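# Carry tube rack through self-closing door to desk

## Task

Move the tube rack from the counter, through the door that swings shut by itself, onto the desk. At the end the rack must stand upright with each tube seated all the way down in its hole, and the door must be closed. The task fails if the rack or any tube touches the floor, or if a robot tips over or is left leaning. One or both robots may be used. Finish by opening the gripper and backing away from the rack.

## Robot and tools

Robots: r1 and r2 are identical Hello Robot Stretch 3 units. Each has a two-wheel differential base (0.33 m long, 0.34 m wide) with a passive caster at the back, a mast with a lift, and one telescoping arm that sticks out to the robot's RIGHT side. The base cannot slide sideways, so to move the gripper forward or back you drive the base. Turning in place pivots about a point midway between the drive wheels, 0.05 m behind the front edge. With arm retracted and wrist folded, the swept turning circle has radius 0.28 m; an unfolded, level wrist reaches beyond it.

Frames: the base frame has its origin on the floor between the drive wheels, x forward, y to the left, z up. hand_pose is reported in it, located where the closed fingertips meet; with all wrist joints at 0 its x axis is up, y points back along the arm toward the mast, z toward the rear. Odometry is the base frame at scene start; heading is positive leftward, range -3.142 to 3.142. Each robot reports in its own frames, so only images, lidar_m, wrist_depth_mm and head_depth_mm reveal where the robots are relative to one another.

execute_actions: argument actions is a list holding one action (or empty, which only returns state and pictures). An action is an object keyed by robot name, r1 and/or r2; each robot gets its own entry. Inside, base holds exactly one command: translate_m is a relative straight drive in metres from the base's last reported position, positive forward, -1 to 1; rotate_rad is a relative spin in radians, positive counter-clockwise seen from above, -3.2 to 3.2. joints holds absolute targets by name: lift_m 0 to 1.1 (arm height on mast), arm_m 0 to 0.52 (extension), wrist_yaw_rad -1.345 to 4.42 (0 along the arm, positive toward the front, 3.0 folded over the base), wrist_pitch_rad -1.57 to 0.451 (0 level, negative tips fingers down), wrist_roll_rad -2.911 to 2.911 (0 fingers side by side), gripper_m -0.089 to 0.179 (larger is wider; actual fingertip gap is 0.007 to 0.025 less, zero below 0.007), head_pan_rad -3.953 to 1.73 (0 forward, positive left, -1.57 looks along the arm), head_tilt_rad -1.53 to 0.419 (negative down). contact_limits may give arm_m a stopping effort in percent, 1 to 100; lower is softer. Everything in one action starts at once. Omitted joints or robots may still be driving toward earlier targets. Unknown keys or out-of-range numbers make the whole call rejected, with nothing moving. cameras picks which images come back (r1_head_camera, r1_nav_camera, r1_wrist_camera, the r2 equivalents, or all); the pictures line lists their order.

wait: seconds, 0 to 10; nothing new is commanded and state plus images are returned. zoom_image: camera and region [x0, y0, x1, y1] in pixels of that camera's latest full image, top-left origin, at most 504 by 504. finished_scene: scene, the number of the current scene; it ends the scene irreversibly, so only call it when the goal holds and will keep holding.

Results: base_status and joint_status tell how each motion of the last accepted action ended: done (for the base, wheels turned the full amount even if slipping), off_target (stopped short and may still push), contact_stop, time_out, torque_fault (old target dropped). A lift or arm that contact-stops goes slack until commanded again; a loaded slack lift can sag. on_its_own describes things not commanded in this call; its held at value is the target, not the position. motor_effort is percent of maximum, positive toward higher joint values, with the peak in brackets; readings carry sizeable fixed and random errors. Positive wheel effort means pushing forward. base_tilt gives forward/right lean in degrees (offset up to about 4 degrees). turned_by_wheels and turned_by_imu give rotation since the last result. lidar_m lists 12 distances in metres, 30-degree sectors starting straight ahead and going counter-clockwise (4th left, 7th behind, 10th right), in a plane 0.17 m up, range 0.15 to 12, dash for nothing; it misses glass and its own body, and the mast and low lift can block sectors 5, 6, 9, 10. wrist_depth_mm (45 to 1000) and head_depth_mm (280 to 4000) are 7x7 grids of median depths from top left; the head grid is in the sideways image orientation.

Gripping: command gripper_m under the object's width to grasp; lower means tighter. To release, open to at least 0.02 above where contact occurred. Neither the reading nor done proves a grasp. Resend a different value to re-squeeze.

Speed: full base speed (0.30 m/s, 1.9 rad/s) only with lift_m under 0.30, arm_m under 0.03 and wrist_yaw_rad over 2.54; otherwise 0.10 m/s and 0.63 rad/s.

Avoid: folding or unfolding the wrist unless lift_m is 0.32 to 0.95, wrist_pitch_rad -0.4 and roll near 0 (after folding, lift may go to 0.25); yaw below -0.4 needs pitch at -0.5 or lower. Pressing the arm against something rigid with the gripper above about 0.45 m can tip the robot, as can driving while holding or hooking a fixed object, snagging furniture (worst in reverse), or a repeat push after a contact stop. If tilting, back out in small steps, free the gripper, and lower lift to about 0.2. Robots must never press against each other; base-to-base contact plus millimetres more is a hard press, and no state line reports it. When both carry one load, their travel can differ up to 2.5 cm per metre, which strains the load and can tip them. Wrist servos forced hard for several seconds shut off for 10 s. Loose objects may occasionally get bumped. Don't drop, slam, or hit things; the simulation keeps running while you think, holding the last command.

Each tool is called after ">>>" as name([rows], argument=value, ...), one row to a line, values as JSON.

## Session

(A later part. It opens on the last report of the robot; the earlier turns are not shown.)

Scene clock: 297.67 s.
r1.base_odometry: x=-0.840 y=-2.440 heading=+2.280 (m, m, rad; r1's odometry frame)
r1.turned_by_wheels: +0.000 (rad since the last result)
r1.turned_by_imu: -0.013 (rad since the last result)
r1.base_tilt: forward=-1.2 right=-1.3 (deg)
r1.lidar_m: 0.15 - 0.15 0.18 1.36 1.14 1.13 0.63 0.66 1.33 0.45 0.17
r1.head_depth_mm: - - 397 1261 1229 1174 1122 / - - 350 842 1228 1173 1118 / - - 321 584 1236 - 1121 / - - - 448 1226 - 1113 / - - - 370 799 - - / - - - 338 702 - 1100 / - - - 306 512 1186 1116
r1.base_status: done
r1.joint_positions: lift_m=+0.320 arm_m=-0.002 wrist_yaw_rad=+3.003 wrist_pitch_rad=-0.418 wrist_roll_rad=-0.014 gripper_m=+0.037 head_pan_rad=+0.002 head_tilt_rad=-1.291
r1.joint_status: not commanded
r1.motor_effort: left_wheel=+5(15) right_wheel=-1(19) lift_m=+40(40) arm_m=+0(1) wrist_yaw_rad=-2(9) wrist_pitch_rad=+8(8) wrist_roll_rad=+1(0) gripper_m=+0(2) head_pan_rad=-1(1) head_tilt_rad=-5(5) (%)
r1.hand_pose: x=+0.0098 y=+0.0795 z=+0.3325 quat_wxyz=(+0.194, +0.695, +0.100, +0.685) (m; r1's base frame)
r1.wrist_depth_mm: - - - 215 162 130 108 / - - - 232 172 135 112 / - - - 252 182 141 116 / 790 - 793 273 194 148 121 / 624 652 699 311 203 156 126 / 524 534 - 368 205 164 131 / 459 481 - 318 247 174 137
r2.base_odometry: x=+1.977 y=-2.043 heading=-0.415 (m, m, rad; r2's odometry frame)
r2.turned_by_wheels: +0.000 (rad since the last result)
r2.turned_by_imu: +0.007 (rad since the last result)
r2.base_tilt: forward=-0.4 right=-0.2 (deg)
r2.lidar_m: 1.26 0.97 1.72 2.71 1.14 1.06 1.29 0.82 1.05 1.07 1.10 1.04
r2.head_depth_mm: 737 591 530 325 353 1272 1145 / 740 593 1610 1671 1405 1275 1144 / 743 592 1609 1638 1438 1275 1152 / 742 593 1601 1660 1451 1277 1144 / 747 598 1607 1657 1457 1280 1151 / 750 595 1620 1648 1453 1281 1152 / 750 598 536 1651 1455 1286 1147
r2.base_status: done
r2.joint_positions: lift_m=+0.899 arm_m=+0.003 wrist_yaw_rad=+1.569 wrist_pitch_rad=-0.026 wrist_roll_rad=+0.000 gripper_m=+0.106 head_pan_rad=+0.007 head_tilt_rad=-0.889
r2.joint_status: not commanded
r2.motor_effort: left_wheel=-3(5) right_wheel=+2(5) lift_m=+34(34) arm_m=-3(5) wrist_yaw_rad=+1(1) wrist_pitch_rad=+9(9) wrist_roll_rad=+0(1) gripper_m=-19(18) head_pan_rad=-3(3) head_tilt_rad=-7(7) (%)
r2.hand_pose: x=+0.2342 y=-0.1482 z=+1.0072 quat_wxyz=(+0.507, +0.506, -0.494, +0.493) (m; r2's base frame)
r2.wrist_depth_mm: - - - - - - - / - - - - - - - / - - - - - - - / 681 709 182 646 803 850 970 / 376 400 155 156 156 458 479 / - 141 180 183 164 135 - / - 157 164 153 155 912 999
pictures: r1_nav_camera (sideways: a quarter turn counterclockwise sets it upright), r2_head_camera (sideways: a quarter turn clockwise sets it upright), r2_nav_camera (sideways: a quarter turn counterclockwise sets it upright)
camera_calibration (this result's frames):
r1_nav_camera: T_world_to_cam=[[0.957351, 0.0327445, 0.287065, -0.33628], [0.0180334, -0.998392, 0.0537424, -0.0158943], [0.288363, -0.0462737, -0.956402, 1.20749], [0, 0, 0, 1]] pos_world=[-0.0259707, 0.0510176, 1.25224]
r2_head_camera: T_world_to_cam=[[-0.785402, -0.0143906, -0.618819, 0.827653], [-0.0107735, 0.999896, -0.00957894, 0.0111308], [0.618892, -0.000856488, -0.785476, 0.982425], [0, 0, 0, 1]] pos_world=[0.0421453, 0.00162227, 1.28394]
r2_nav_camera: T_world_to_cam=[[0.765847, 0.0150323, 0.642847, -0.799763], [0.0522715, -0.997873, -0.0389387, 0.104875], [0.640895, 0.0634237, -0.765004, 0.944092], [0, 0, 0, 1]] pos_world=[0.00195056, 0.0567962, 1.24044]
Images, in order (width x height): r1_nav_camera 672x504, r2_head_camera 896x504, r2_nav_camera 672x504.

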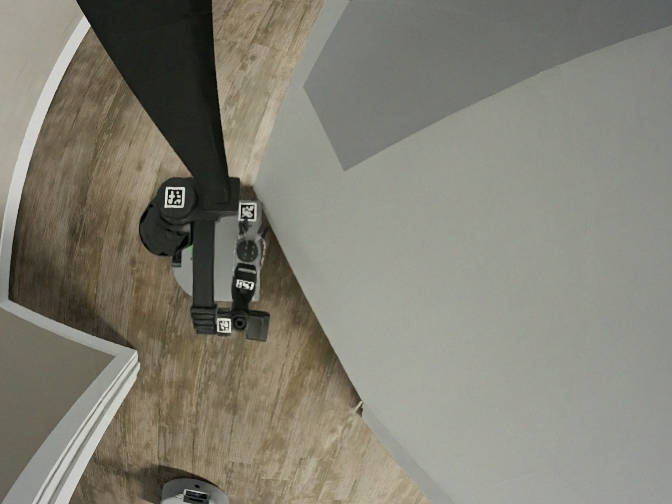

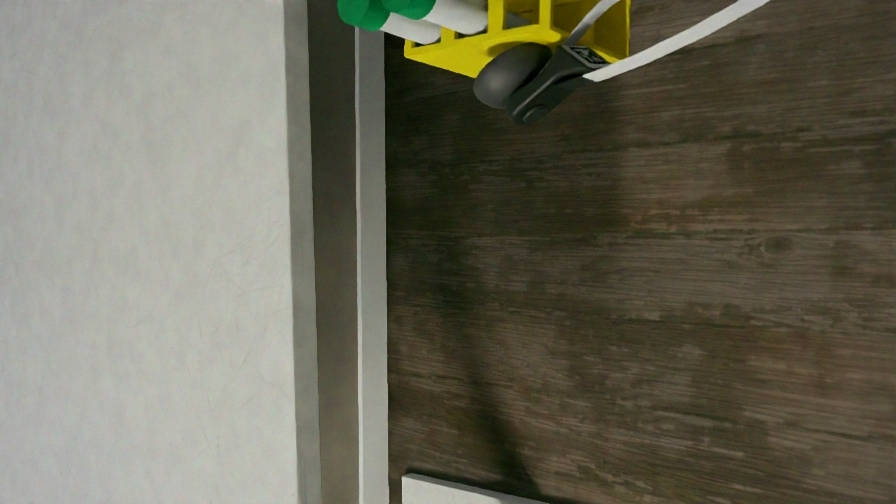

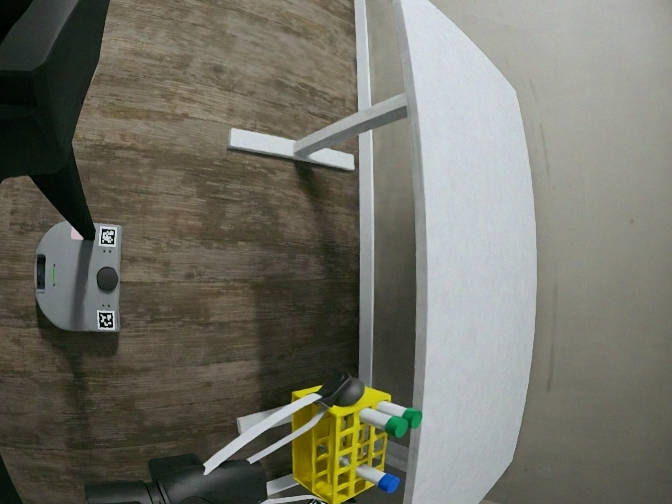

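>>> execute_actions([
  {"r1":{"base":{"rotate_rad":1.32}},"r2":{"joints":{"lift_m":0.95}}},
], cameras=["r1_nav_camera"])

>>> execute_actions([
  {"r1":{"base":{"translate_m":-0.36}},"r2":{"base":{"translate_m":0.36},"joints":{"head_pan_rad":-0.6,"head_tilt_rad":-1.0}}},
], cameras=["r1_nav_camera","r2_head_camera","r2_wrist_camera"])

Scene clock: 312.50 s.
r1.base_odometry: x=-0.840 y=-2.440 heading=-2.683 (m, m, rad; r1's odometry frame)
r1.turned_by_wheels: +1.320 (rad since the last result)
r1.turned_by_imu: +1.292 (rad since the last result)
r1.base_tilt: forward=-1.1 right=-1.3 (deg)
r1.lidar_m: 0.23 1.70 1.19 1.13 0.78 0.62 1.32 2.24 0.33 0.21 0.19 0.19
r1.head_depth_mm: - - 311 394 552 925 1121 / - 298 369 504 735 1157 1120 / 301 344 463 696 1217 - 1122 / 1505 1425 1343 1264 1234 - 1112 / 1514 1423 1347 1288 1233 - - / 1513 1429 1351 1290 1226 - 1103 / 1512 1432 1351 1285 1226 1186 1116
r1.base_status: done
r1.joint_positions: lift_m=+0.320 arm_m=-0.002 wrist_yaw_rad=+2.996 wrist_pitch_rad=-0.417 wrist_roll_rad=-0.014 gripper_m=+0.037 head_pan_rad=+0.002 head_tilt_rad=-1.291
r1.joint_status: not commanded
r1.motor_effort: left_wheel=-2(13) right_wheel=+5(25) lift_m=+37(39) arm_m=-1(1) wrist_yaw_rad=+3(15) wrist_pitch_rad=+8(8) wrist_roll_rad=+1(0) gripper_m=+1(1) head_pan_rad=+0(1) head_tilt_rad=-4(5) (%)
r1.hand_pose: x=+0.0112 y=+0.0794 z=+0.3328 quat_wxyz=(+0.196, +0.696, +0.097, +0.684) (m; r1's base frame)
r1.wrist_depth_mm: 797 - - - - - - / 820 - - - - - - / 857 - - - - - - / 754 - 801 836 888 881 924 / 647 620 706 678 689 694 730 / 538 541 - 562 578 595 607 / 462 480 - 475 483 496 501
r2.base_odometry: x=+1.977 y=-2.043 heading=-0.415 (m, m, rad; r2's odometry frame)
r2.turned_by_wheels: +0.000 (rad since the last result)
r2.turned_by_imu: +0.001 (rad since the last result)
r2.base_tilt: forward=-0.4 right=-0.3 (deg)
r2.lidar_m: 1.26 0.97 1.72 2.71 1.14 1.06 1.33 0.82 1.05 1.07 1.10 1.04
r2.head_depth_mm: 737 590 529 - 1383 1275 1146 / 739 591 1613 1680 1431 1270 1146 / 743 593 1613 1645 1448 1282 1146 / 744 595 1625 1647 1445 1276 1144 / 747 596 1616 1643 1442 1277 1155 / 745 599 1625 1655 1443 1279 1153 / 749 598 537 1650 1452 1281 1149
r2.base_status: not commanded
r2.joint_positions: lift_m=+0.949 arm_m=+0.003 wrist_yaw_rad=+1.569 wrist_pitch_rad=-0.026 wrist_roll_rad=+0.000 gripper_m=+0.106 head_pan_rad=+0.007 head_tilt_rad=-0.889
r2.joint_status: all done
r2.motor_effort: left_wheel=-4(4) right_wheel=+2(3) lift_m=+34(33) arm_m=-3(4) wrist_yaw_rad=+0(1) wrist_pitch_rad=+9(9) wrist_roll_rad=-1(0) gripper_m=-18(18) head_pan_rad=-3(2) head_tilt_rad=-7(7) (%)
r2.hand_pose: x=+0.2342 y=-0.1482 z=+1.0571 quat_wxyz=(+0.507, +0.506, -0.494, +0.493) (m; r2's base frame)
r2.wrist_depth_mm: - - - - - - - / - - - - - - - / - - - - - - - / 962 995 183 907 - - - / 519 537 154 157 156 592 599 / 385 141 180 182 164 135 967 / - 157 164 153 155 893 -
pictures: r1_nav_camera (sideways: a quarter turn counterclockwise sets it upright)
camera_calibration (this result's frames):
r1_nav_camera: T_world_to_cam=[[0.957265, 0.0327359, 0.287354, -0.336657], [0.0180083, -0.998392, 0.0537474, -0.0159007], [0.288652, -0.0462757, -0.956315, 1.20738], [0, 0, 0, 1]] pos_world=[-0.0259553, 0.0510179, 1.25223]
Images, in order (width x height): r1_nav_camera 672x504.

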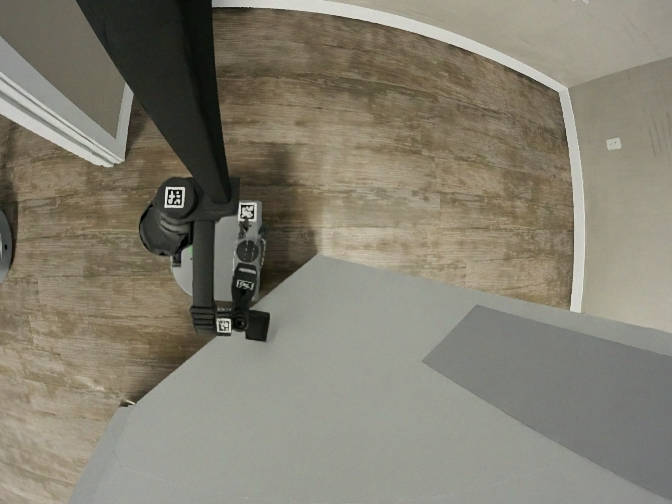

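Scene clock: 317.13 s.
r1.base_odometry: x=-0.517 y=-2.281 heading=-2.684 (m, m, rad; r1's odometry frame)
r1.turned_by_wheels: +0.000 (rad since the last result)
r1.turned_by_imu: -0.004 (rad since the last result)
r1.base_tilt: forward=-1.3 right=-1.2 (deg)
r1.lidar_m: - 0.15 0.30 0.79 0.38 1.48 1.32 1.90 0.73 0.20 0.15 -
r1.head_depth_mm: - - - - 476 1162 1120 / - - - 320 541 1171 1121 / - - - 354 824 - 1117 / - - - 401 1198 - 1113 / - - 305 505 1239 - - / - - 332 702 1226 - 1103 / - - 363 1267 1222 1181 1114
r1.base_status: done
r1.joint_positions: lift_m=+0.320 arm_m=-0.002 wrist_yaw_rad=+3.000 wrist_pitch_rad=-0.417 wrist_roll_rad=-0.014 gripper_m=+0.037 head_pan_rad=+0.002 head_tilt_rad=-1.291
r1.joint_status: not commanded
r1.motor_effort: left_wheel=-1(7) right_wheel=+7(10) lift_m=+37(36) arm_m=+0(1) wrist_yaw_rad=+0(2) wrist_pitch_rad=+8(8) wrist_roll_rad=+0(0) gripper_m=-1(0) head_pan_rad=-1(1) head_tilt_rad=-5(5) (%)
r1.hand_pose: x=+0.0105 y=+0.0796 z=+0.3328 quat_wxyz=(+0.195, +0.695, +0.099, +0.685) (m; r1's base frame)
r1.wrist_depth_mm: - - - - - - 180 / 314 - - - - 314 172 / 335 - - - - 290 166 / 366 - 806 840 861 270 158 / 406 427 687 670 688 254 152 / 500 467 - 559 466 237 147 / 469 477 - 492 463 224 141
r2.base_odometry: x=+2.307 y=-2.188 heading=-0.416 (m, m, rad; r2's odometry frame)
r2.turned_by_wheels: +0.000 (rad since the last result)
r2.turned_by_imu: +0.003 (rad since the last result)
r2.base_tilt: forward=-0.4 right=-0.3 (deg)
r2.lidar_m: 0.90 0.93 0.72 2.72 1.67 1.35 1.33 1.16 1.11 1.06 0.77 0.95
r2.head_depth_mm: 596 516 430 400 - 1211 1121 / 596 507 350 395 358 1240 1131 / 598 306 349 386 346 1220 1157 / 601 477 315 371 350 329 1133 / 600 510 309 372 349 317 1124 / 604 489 309 385 349 317 1087 / 603 513 443 392 351 317 294
r2.base_status: done
r2.joint_positions: lift_m=+0.949 arm_m=+0.003 wrist_yaw_rad=+1.569 wrist_pitch_rad=-0.026 wrist_roll_rad=+0.000 gripper_m=+0.106 head_pan_rad=-0.593 head_tilt_rad=-0.988
r2.joint_status: all done
r2.motor_effort: left_wheel=-4(5) right_wheel=+2(6) lift_m=+34(34) arm_m=-4(4) wrist_yaw_rad=+1(1) wrist_pitch_rad=+9(9) wrist_roll_rad=-1(0) gripper_m=-19(18) head_pan_rad=-3(28) head_tilt_rad=-7(20) (%)
r2.hand_pose: x=+0.2342 y=-0.1482 z=+1.0571 quat_wxyz=(+0.507, +0.506, -0.494, +0.493) (m; r2's base frame)
r2.wrist_depth_mm: 738 750 772 795 815 829 837 / 770 774 792 811 828 850 868 / 789 798 808 819 845 851 896 / 791 816 182 842 866 890 907 / 520 539 155 157 157 590 601 / 382 141 180 183 164 135 392 / - 157 164 153 155 269 301
pictures: r1_nav_camera (sideways: a quarter turn counterclockwise sets it upright), r2_head_camera (sideways: a quarter turn clockwise sets it upright), r2_wrist_camera
camera_calibration (this result's frames):
r1_nav_camera: T_world_to_cam=[[0.957265, 0.032736, 0.287354, -0.336656], [0.0180084, -0.998392, 0.0537474, -0.0159007], [0.288651, -0.0462757, -0.956315, 1.20738], [0, 0, 0, 1]] pos_world=[-0.0259553, 0.0510179, 1.25223]
r2_head_camera: T_world_to_cam=[[-0.703743, 0.463464, -0.538467, 0.722472], [0.554864, 0.83189, -0.00915714, 0.00713003], [0.443701, -0.30522, -0.842597, 1.05776], [0, 0, 0, 1]] pos_world=[0.035151, -0.0179227, 1.28035]
r2_wrist_camera: T_world_to_cam=[[-0.0485272, -0.998589, 0.0215681, -0.16271], [-0.154401, -0.0138343, -0.987911, 1.12138], [0.986816, -0.0512707, -0.153512, 0.0849853], [0, 0, 0, 1]] pos_world=[0.0813812, -0.14261, 1.12438]
Images, in order (width x height): r1_nav_camera 672x504, r2_head_camera 896x504, r2_wrist_camera 644x364.

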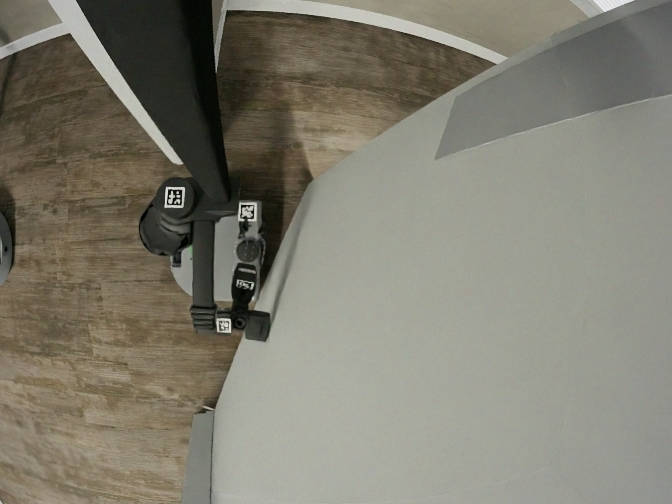

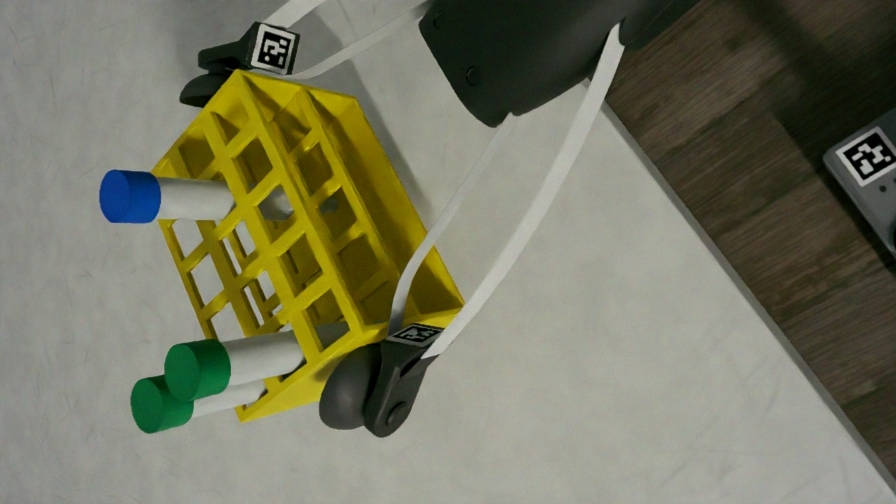

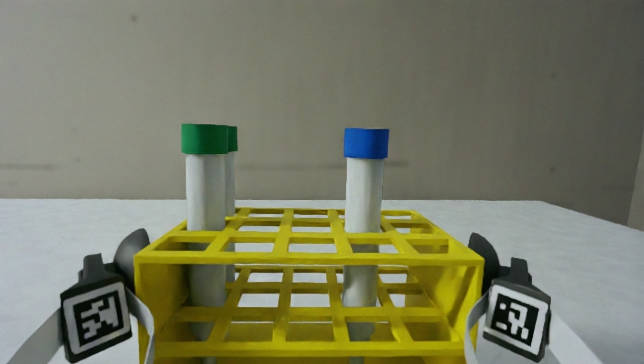

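>>> execute_actions([
  {"r1":{"base":{"translate_m":-0.4}},"r2":{"joints":{"lift_m":0.902}}},
], cameras=["r1_nav_camera","r2_head_camera","r2_wrist_camera"])

Scene clock: 327.27 s.
r1.base_odometry: x=-0.158 y=-2.104 heading=-2.684 (m, m, rad; r1's odometry frame)
r1.turned_by_wheels: +0.000 (rad since the last result)
r1.turned_by_imu: -0.005 (rad since the last result)
r1.base_tilt: forward=-1.3 right=-1.2 (deg)
r1.lidar_m: 0.21 0.21 0.28 0.36 1.10 1.45 0.93 1.52 2.54 0.73 0.32 0.22
r1.head_depth_mm: - 305 406 749 1227 1174 1121 / - 304 403 741 1234 1177 1121 / - 303 401 736 1233 - 1125 / - 302 400 730 1233 - 1108 / - 301 398 724 1242 - - / - 300 396 718 1214 - 1100 / - 299 394 711 1198 1179 1114
r1.base_status: done
r1.joint_positions: lift_m=+0.320 arm_m=-0.002 wrist_yaw_rad=+3.000 wrist_pitch_rad=-0.417 wrist_roll_rad=-0.014 gripper_m=+0.037 head_pan_rad=+0.002 head_tilt_rad=-1.291
r1.joint_status: not commanded
r1.motor_effort: left_wheel=-2(8) right_wheel=+2(2) lift_m=+36(36) arm_m=+0(0) wrist_yaw_rad=+0(1) wrist_pitch_rad=+8(8) wrist_roll_rad=+0(0) gripper_m=-1(1) head_pan_rad=-1(1) head_tilt_rad=-5(5) (%)
r1.hand_pose: x=+0.0105 y=+0.0796 z=+0.3328 quat_wxyz=(+0.195, +0.695, +0.099, +0.685) (m; r1's base frame)
r1.wrist_depth_mm: 868 - 984 528 334 266 198 / 965 - - 563 363 269 201 / 966 - - 596 393 273 204 / 779 - 841 612 427 281 204 / 637 625 700 605 452 283 206 / 529 537 - 556 409 291 209 / 463 479 - 484 463 291 213
r2.base_odometry: x=+2.307 y=-2.188 heading=-0.416 (m, m, rad; r2's odometry frame)
r2.turned_by_wheels: +0.000 (rad since the last result)
r2.turned_by_imu: +0.001 (rad since the last result)
r2.base_tilt: forward=-0.4 right=-0.2 (deg)
r2.lidar_m: 0.90 0.93 0.71 2.72 1.67 1.27 0.93 1.15 1.11 1.06 0.77 0.95
r2.head_depth_mm: 596 505 447 391 - 1196 1130 / 595 506 362 388 - 1242 1129 / 598 507 347 382 348 1230 1161 / 599 508 350 374 346 329 1134 / 602 510 322 351 350 317 1118 / 602 510 419 379 350 317 1093 / 606 511 444 392 351 317 293
r2.base_status: not commanded
r2.joint_positions: lift_m=+0.903 arm_m=+0.003 wrist_yaw_rad=+1.569 wrist_pitch_rad=-0.027 wrist_roll_rad=+0.000 gripper_m=+0.106 head_pan_rad=-0.593 head_tilt_rad=-0.988
r2.joint_status: all done
r2.motor_effort: left_wheel=-3(3) right_wheel=+2(2) lift_m=+10(28) arm_m=-3(4) wrist_yaw_rad=+1(0) wrist_pitch_rad=+9(9) wrist_roll_rad=+0(1) gripper_m=-19(19) head_pan_rad=-3(3) head_tilt_rad=-7(7) (%)
r2.hand_pose: x=+0.2341 y=-0.1482 z=+1.0105 quat_wxyz=(+0.507, +0.506, -0.494, +0.493) (m; r2's base frame)
r2.wrist_depth_mm: 751 760 777 783 813 817 851 / 762 789 796 805 815 849 883 / 791 790 805 838 847 874 879 / 702 734 182 668 816 880 899 / 382 393 155 156 157 430 435 / 271 141 180 183 164 135 288 / - 158 164 153 155 197 219
pictures: r1_nav_camera (sideways: a quarter turn counterclockwise sets it upright), r2_head_camera (sideways: a quarter turn clockwise sets it upright), r2_wrist_camera
camera_calibration (this result's frames):
r1_nav_camera: T_world_to_cam=[[0.957265, 0.0327361, 0.287354, -0.336656], [0.0180086, -0.998392, 0.0537474, -0.0159007], [0.288652, -0.0462757, -0.956315, 1.20738], [0, 0, 0, 1]] pos_world=[-0.0259553, 0.0510179, 1.25223]
r2_head_camera: T_world_to_cam=[[-0.703743, 0.463464, -0.538467, 0.722472], [0.554865, 0.83189, -0.00915714, 0.00713003], [0.443701, -0.30522, -0.842597, 1.05776], [0, 0, 0, 1]] pos_world=[0.035151, -0.0179227, 1.28035]
r2_wrist_camera: T_world_to_cam=[[-0.048524, -0.998589, 0.0215756, -0.161715], [-0.154562, -0.0138338, -0.987886, 1.0754], [0.986791, -0.0512709, -0.153673, 0.0780127], [0, 0, 0, 1]] pos_world=[0.0813872, -0.14261, 1.07785]
Images, in order (width x height): r1_nav_camera 672x504, r2_head_camera 896x504, r2_wrist_camera 644x364.

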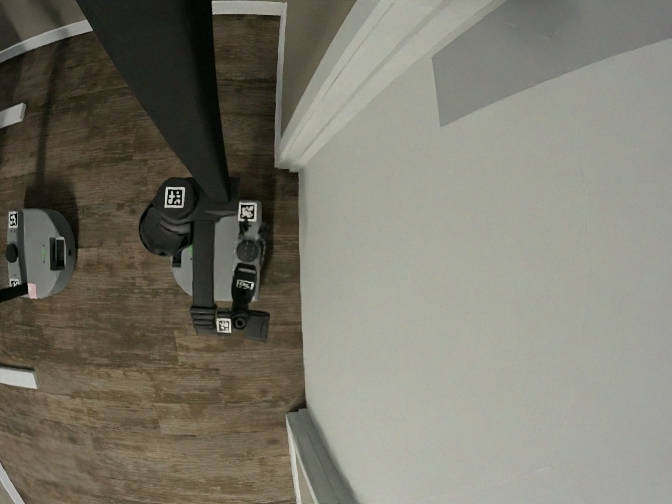

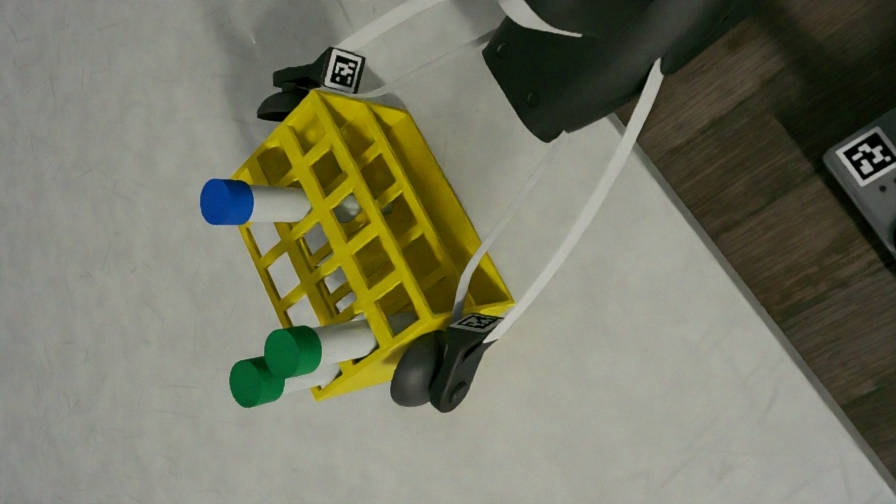

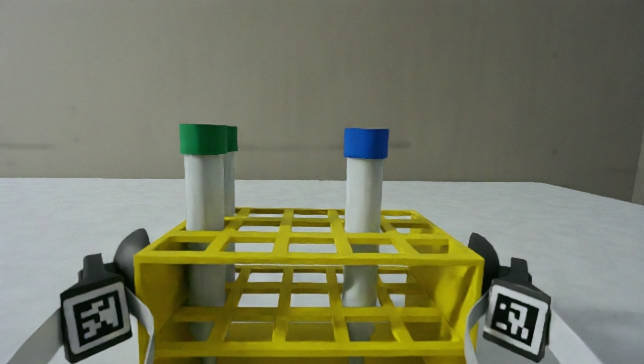

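>>> execute_actions([
  {"r2":{"joints":{"lift_m":0.897}}},
], cameras=[])

>>> execute_actions([
  {"r2":{"joints":{"gripper_m":0.179}}},
], cameras=["r2_wrist_camera"])

>>> execute_actions([
  {"r2":{"base":{"translate_m":-0.3},"joints":{"head_pan_rad":-0.3,"head_tilt_rad":-0.6}}},
], cameras=["r2_head_camera","r2_wrist_camera","r1_nav_camera"])

Scene clock: 332.90 s.
r1.base_odometry: x=-0.158 y=-2.104 heading=-2.684 (m, m, rad; r1's odometry frame)
r1.turned_by_wheels: +0.000 (rad since the last result)
r1.turned_by_imu: -0.001 (rad since the last result)
r1.base_tilt: forward=-1.2 right=-1.0 (deg)
r1.lidar_m: 0.21 0.21 0.28 0.36 1.11 1.45 0.93 1.53 2.54 0.73 0.32 0.22
r1.head_depth_mm: - 305 405 749 1224 1172 1121 / - 304 403 742 1234 1173 1124 / - 303 402 735 1234 - 1121 / - 302 399 728 1239 - 1113 / - 301 398 723 1233 - - / - 300 396 717 1212 - 1104 / - 299 394 712 1201 1181 1113
r1.base_status: not commanded
r1.joint_positions: lift_m=+0.320 arm_m=-0.002 wrist_yaw_rad=+3.000 wrist_pitch_rad=-0.417 wrist_roll_rad=-0.014 gripper_m=+0.037 head_pan_rad=+0.002 head_tilt_rad=-1.291
r1.joint_status: not commanded
r1.motor_effort: left_wheel=-1(1) right_wheel=+1(2) lift_m=+37(37) arm_m=+0(0) wrist_yaw_rad=+0(0) wrist_pitch_rad=+8(8) wrist_roll_rad=+0(0) gripper_m=+0(0) head_pan_rad=-1(1) head_tilt_rad=-5(6) (%)
r1.hand_pose: x=+0.0105 y=+0.0796 z=+0.3328 quat_wxyz=(+0.195, +0.695, +0.099, +0.685) (m; r1's base frame)
r1.wrist_depth_mm: 890 - 998 540 337 267 198 / 939 - - 562 363 272 200 / - - - 592 393 272 204 / 769 - 847 623 425 281 204 / 625 630 694 627 444 286 207 / 531 536 - 563 410 290 210 / 467 474 - 487 464 293 213
r2.base_odometry: x=+2.307 y=-2.188 heading=-0.416 (m, m, rad; r2's odometry frame)
r2.turned_by_wheels: +0.000 (rad since the last result)
r2.turned_by_imu: +0.000 (rad since the last result)
r2.base_tilt: forward=-0.4 right=-0.2 (deg)
r2.lidar_m: 0.90 0.93 0.72 2.72 1.67 1.27 0.93 1.15 1.11 1.06 0.77 0.95
r2.head_depth_mm: 594 506 446 388 - 1203 1122 / 596 506 365 388 - 1229 1127 / 598 507 347 383 348 1218 1160 / 599 509 367 373 348 329 1134 / 600 509 322 359 350 316 1121 / 604 511 420 382 350 317 1095 / 605 512 444 391 350 317 293
r2.base_status: not commanded
r2.joint_positions: lift_m=+0.898 arm_m=+0.003 wrist_yaw_rad=+1.569 wrist_pitch_rad=-0.021 wrist_roll_rad=+0.000 gripper_m=+0.106 head_pan_rad=-0.593 head_tilt_rad=-0.988
r2.joint_status: all done
r2.motor_effort: left_wheel=-4(4) right_wheel=+2(2) lift_m=+10(12) arm_m=-4(4) wrist_yaw_rad=+0(1) wrist_pitch_rad=+7(9) wrist_roll_rad=+0(0) gripper_m=-19(19) head_pan_rad=-4(3) head_tilt_rad=-7(8) (%)
r2.hand_pose: x=+0.2343 y=-0.1482 z=+1.0069 quat_wxyz=(+0.506, +0.505, -0.495, +0.494) (m; r2's base frame)
r2.wrist_depth_mm: 747 769 774 802 813 831 844 / 758 772 795 806 835 839 874 / 781 804 812 836 860 864 889 / 698 728 182 668 813 874 904 / 375 378 154 156 160 426 432 / 264 141 161 180 161 135 282 / - 157 164 154 155 192 215
pictures: none
No camera images: the call's "cameras" was empty. Leave "cameras" out to get every camera's image.

Scene clock: 334.13 s.
r1.base_odometry: x=-0.158 y=-2.104 heading=-2.684 (m, m, rad; r1's odometry frame)
r1.turned_by_wheels: +0.000 (rad since the last result)
r1.turned_by_imu: +0.000 (rad since the last result)
r1.base_tilt: forward=-1.1 right=-1.3 (deg)
r1.lidar_m: 0.21 0.21 0.28 0.36 1.10 1.45 0.92 1.53 2.54 0.73 0.32 0.22
r1.head_depth_mm: - 305 405 749 1225 1174 1121 / - 304 403 741 1232 1167 1121 / - 303 402 733 1236 - 1123 / - 302 399 728 1232 - 1113 / - 301 398 723 1231 - - / - 300 396 718 1219 - 1106 / - 299 394 713 1198 1186 1110
r1.base_status: not commanded
r1.joint_positions: lift_m=+0.320 arm_m=-0.002 wrist_yaw_rad=+3.000 wrist_pitch_rad=-0.417 wrist_roll_rad=-0.014 gripper_m=+0.037 head_pan_rad=+0.002 head_tilt_rad=-1.291
r1.joint_status: not commanded
r1.motor_effort: left_wheel=-1(2) right_wheel=+2(2) lift_m=+37(37) arm_m=+0(0) wrist_yaw_rad=+0(0) wrist_pitch_rad=+8(8) wrist_roll_rad=+0(0) gripper_m=+1(1) head_pan_rad=-1(2) head_tilt_rad=-6(5) (%)
r1.hand_pose: x=+0.0105 y=+0.0796 z=+0.3328 quat_wxyz=(+0.195, +0.695, +0.099, +0.685) (m; r1's base frame)
r1.wrist_depth_mm: 925 - - 518 337 267 199 / 971 - - 564 362 272 201 / 953 - - 583 388 276 204 / 767 - 815 623 433 280 206 / 643 644 699 622 442 286 208 / 545 534 - 569 407 289 210 / 463 484 - 486 472 292 213
r2.base_odometry: x=+2.307 y=-2.188 heading=-0.416 (m, m, rad; r2's odometry frame)
r2.turned_by_wheels: +0.000 (rad since the last result)
r2.turned_by_imu: +0.000 (rad since the last result)
r2.base_tilt: forward=-0.4 right=-0.2 (deg)
r2.lidar_m: 0.90 0.93 0.72 2.72 1.67 1.27 0.93 1.15 1.11 1.06 0.77 0.94
r2.head_depth_mm: 594 505 447 387 - 1204 1128 / 596 505 382 388 352 1233 1133 / 597 506 347 383 348 1223 1156 / 600 508 367 374 349 329 1132 / 602 509 322 345 347 317 1116 / 603 511 419 404 350 317 1098 / 603 512 444 391 350 318 293
r2.base_status: not commanded
r2.joint_positions: lift_m=+0.898 arm_m=+0.003 wrist_yaw_rad=+1.569 wrist_pitch_rad=-0.021 wrist_roll_rad=+0.000 gripper_m=+0.179 head_pan_rad=-0.593 head_tilt_rad=-0.988
r2.joint_status: all done
r2.motor_effort: left_wheel=-3(4) right_wheel=+2(2) lift_m=+10(10) arm_m=-3(4) wrist_yaw_rad=+0(1) wrist_pitch_rad=+7(7) wrist_roll_rad=+0(0) gripper_m=+0(88) head_pan_rad=-3(3) head_tilt_rad=-7(7) (%)
r2.hand_pose: x=+0.2343 y=-0.1482 z=+1.0070 quat_wxyz=(+0.506, +0.505, -0.495, +0.494) (m; r2's base frame)
r2.wrist_depth_mm: 743 770 769 794 809 817 837 / 756 768 811 805 831 865 879 / 781 796 818 830 855 871 880 / 694 725 181 661 818 880 922 / 380 381 153 155 156 422 432 / - 142 160 164 162 135 283 / - 157 164 153 154 188 221
pictures: r2_wrist_camera
camera_calibration (this result's frames):
r2_wrist_camera: T_world_to_cam=[[-0.0486457, -0.998589, 0.0213166, -0.161342], [-0.149068, -0.0138444, -0.98873, 1.07149], [0.98763, -0.0512751, -0.148185, 0.0715787], [0, 0, 0, 1]] pos_world=[0.0811833, -0.14261, 1.07346]
Images, in order (width x height): r2_wrist_camera 644x364.

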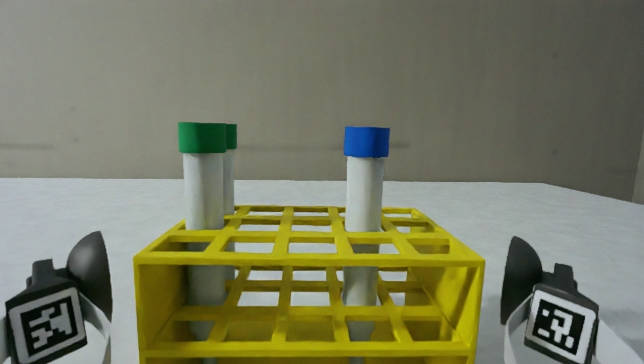

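Scene clock: 338.43 s.
r1.base_odometry: x=-0.158 y=-2.104 heading=-2.684 (m, m, rad; r1's odometry frame)
r1.turned_by_wheels: +0.000 (rad since the last result)
r1.turned_by_imu: -0.001 (rad since the last result)
r1.base_tilt: forward=-1.2 right=-1.1 (deg)
r1.lidar_m: 0.21 0.21 0.28 0.36 1.11 1.45 0.63 0.63 2.54 0.73 0.32 0.22
r1.head_depth_mm: - 306 405 748 1225 1171 1121 / - 304 404 743 1232 1173 1121 / - 303 401 736 1233 - 1123 / - 302 400 730 1233 - 1108 / - 301 398 723 1238 - - / - 300 396 717 1219 - 1105 / - 299 394 712 1202 1182 1112
r1.base_status: not commanded
r1.joint_positions: lift_m=+0.320 arm_m=-0.002 wrist_yaw_rad=+3.000 wrist_pitch_rad=-0.417 wrist_roll_rad=-0.014 gripper_m=+0.037 head_pan_rad=+0.002 head_tilt_rad=-1.291
r1.joint_status: not commanded
r1.motor_effort: left_wheel=-1(2) right_wheel=+2(2) lift_m=+36(37) arm_m=+0(0) wrist_yaw_rad=+0(0) wrist_pitch_rad=+8(8) wrist_roll_rad=+0(0) gripper_m=-1(1) head_pan_rad=-2(1) head_tilt_rad=-6(5) (%)
r1.hand_pose: x=+0.0105 y=+0.0796 z=+0.3328 quat_wxyz=(+0.195, +0.695, +0.099, +0.685) (m; r1's base frame)
r1.wrist_depth_mm: 884 - 973 537 329 266 199 / 956 - - 568 363 271 201 / - - - 599 390 277 203 / 788 - 814 605 420 283 205 / 636 623 704 628 450 285 209 / 533 543 - 560 414 290 209 / 461 481 - 491 464 295 212
r2.base_odometry: x=+2.032 y=-2.067 heading=-0.416 (m, m, rad; r2's odometry frame)
r2.turned_by_wheels: +0.000 (rad since the last result)
r2.turned_by_imu: -0.002 (rad since the last result)
r2.base_tilt: forward=-0.4 right=-0.2 (deg)
r2.lidar_m: 1.20 0.92 1.64 2.70 1.23 0.96 0.64 0.64 1.13 1.07 1.10 0.99
r2.head_depth_mm: 1178 1202 791 591 1312 1420 1266 / 1149 1204 792 590 1733 1471 1272 / 1111 1173 796 571 1699 1489 1267 / 1076 1136 794 587 1653 1533 1231 / 1042 1121 764 573 519 1484 1265 / 1022 1089 801 595 503 1485 1268 / 993 1071 802 598 487 1487 1265
r2.base_status: done
r2.joint_positions: lift_m=+0.898 arm_m=+0.003 wrist_yaw_rad=+1.569 wrist_pitch_rad=-0.021 wrist_roll_rad=+0.000 gripper_m=+0.179 head_pan_rad=-0.307 head_tilt_rad=-0.606
r2.joint_status: all done
r2.motor_effort: left_wheel=-2(8) right_wheel=+2(3) lift_m=+10(10) arm_m=-4(3) wrist_yaw_rad=+0(1) wrist_pitch_rad=+7(7) wrist_roll_rad=-1(0) gripper_m=+0(1) head_pan_rad=+2(19) head_tilt_rad=+3(29) (%)
r2.hand_pose: x=+0.2343 y=-0.1482 z=+1.0071 quat_wxyz=(+0.506, +0.505, -0.495, +0.494) (m; r2's base frame)
r2.wrist_depth_mm: - - - - - - - / - - - - - - - / - - - - - - - / 705 735 645 570 822 863 977 / 381 384 393 403 410 429 431 / - - - - - - 943 / - - - - - - 951
pictures: r1_nav_camera (sideways: a quarter turn counterclockwise sets it upright), r2_head_camera (sideways: a quarter turn clockwise sets it upright), r2_wrist_camera
camera_calibration (this result's frames):
r1_nav_camera: T_world_to_cam=[[0.957265, 0.032736, 0.287354, -0.336656], [0.0180085, -0.998392, 0.0537474, -0.0159007], [0.288651, -0.0462757, -0.956315, 1.20738], [0, 0, 0, 1]] pos_world=[-0.0259553, 0.0510179, 1.25223]
r2_head_camera: T_world_to_cam=[[-0.557097, 0.167338, -0.813413, 1.07987], [0.301376, 0.95345, -0.0102618, 0.0101194], [0.773832, -0.25086, -0.581596, 0.716304], [0, 0, 0, 1]] pos_world=[0.0442414, -0.010659, 1.29508]
r2_wrist_camera: T_world_to_cam=[[-0.0486513, -0.998589, 0.0213042, -0.161329], [-0.148802, -0.0138451, -0.98877, 1.07154], [0.987669, -0.0512751, -0.147918, 0.0713037], [0, 0, 0, 1]] pos_world=[0.0811733, -0.14261, 1.07349]
Images, in order (width x height): r1_nav_camera 672x504, r2_head_camera 896x504, r2_wrist_camera 644x364.

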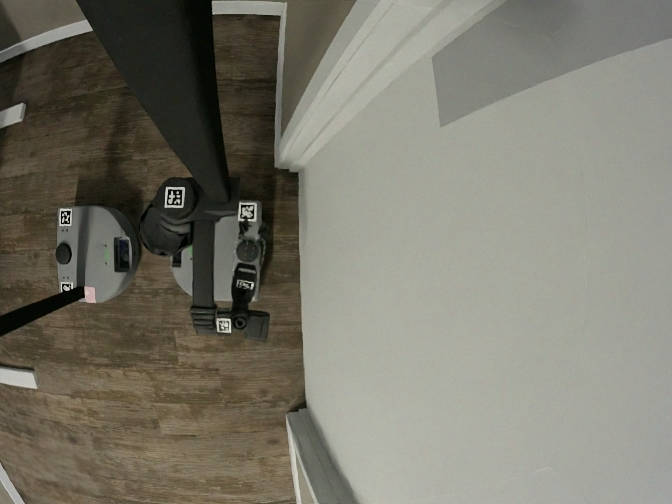

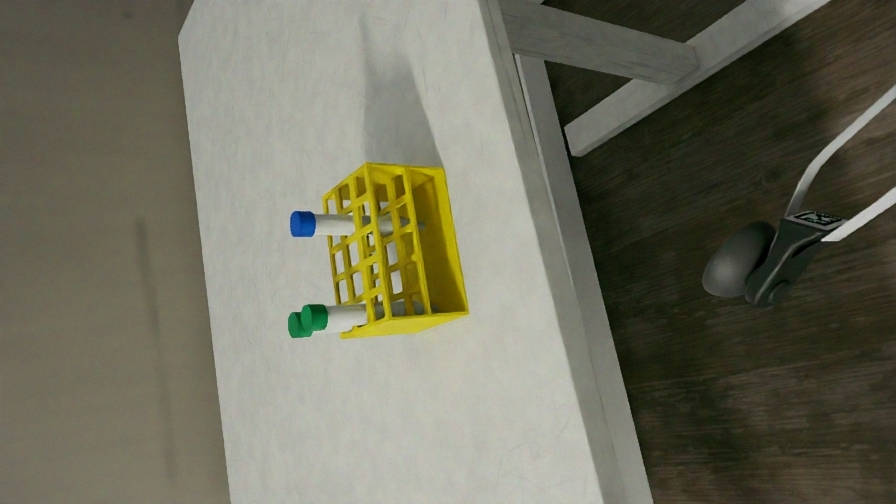

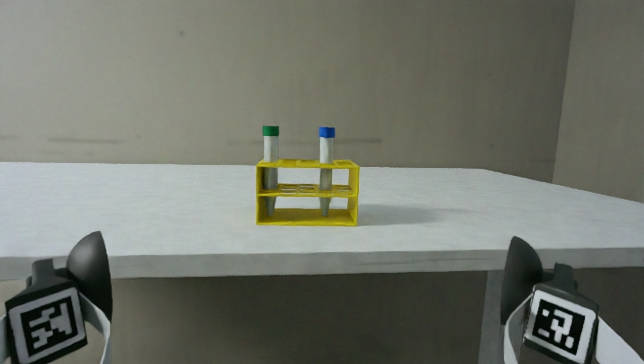

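>>> finished_scene(scene=1)

The scene is finished: the task was done.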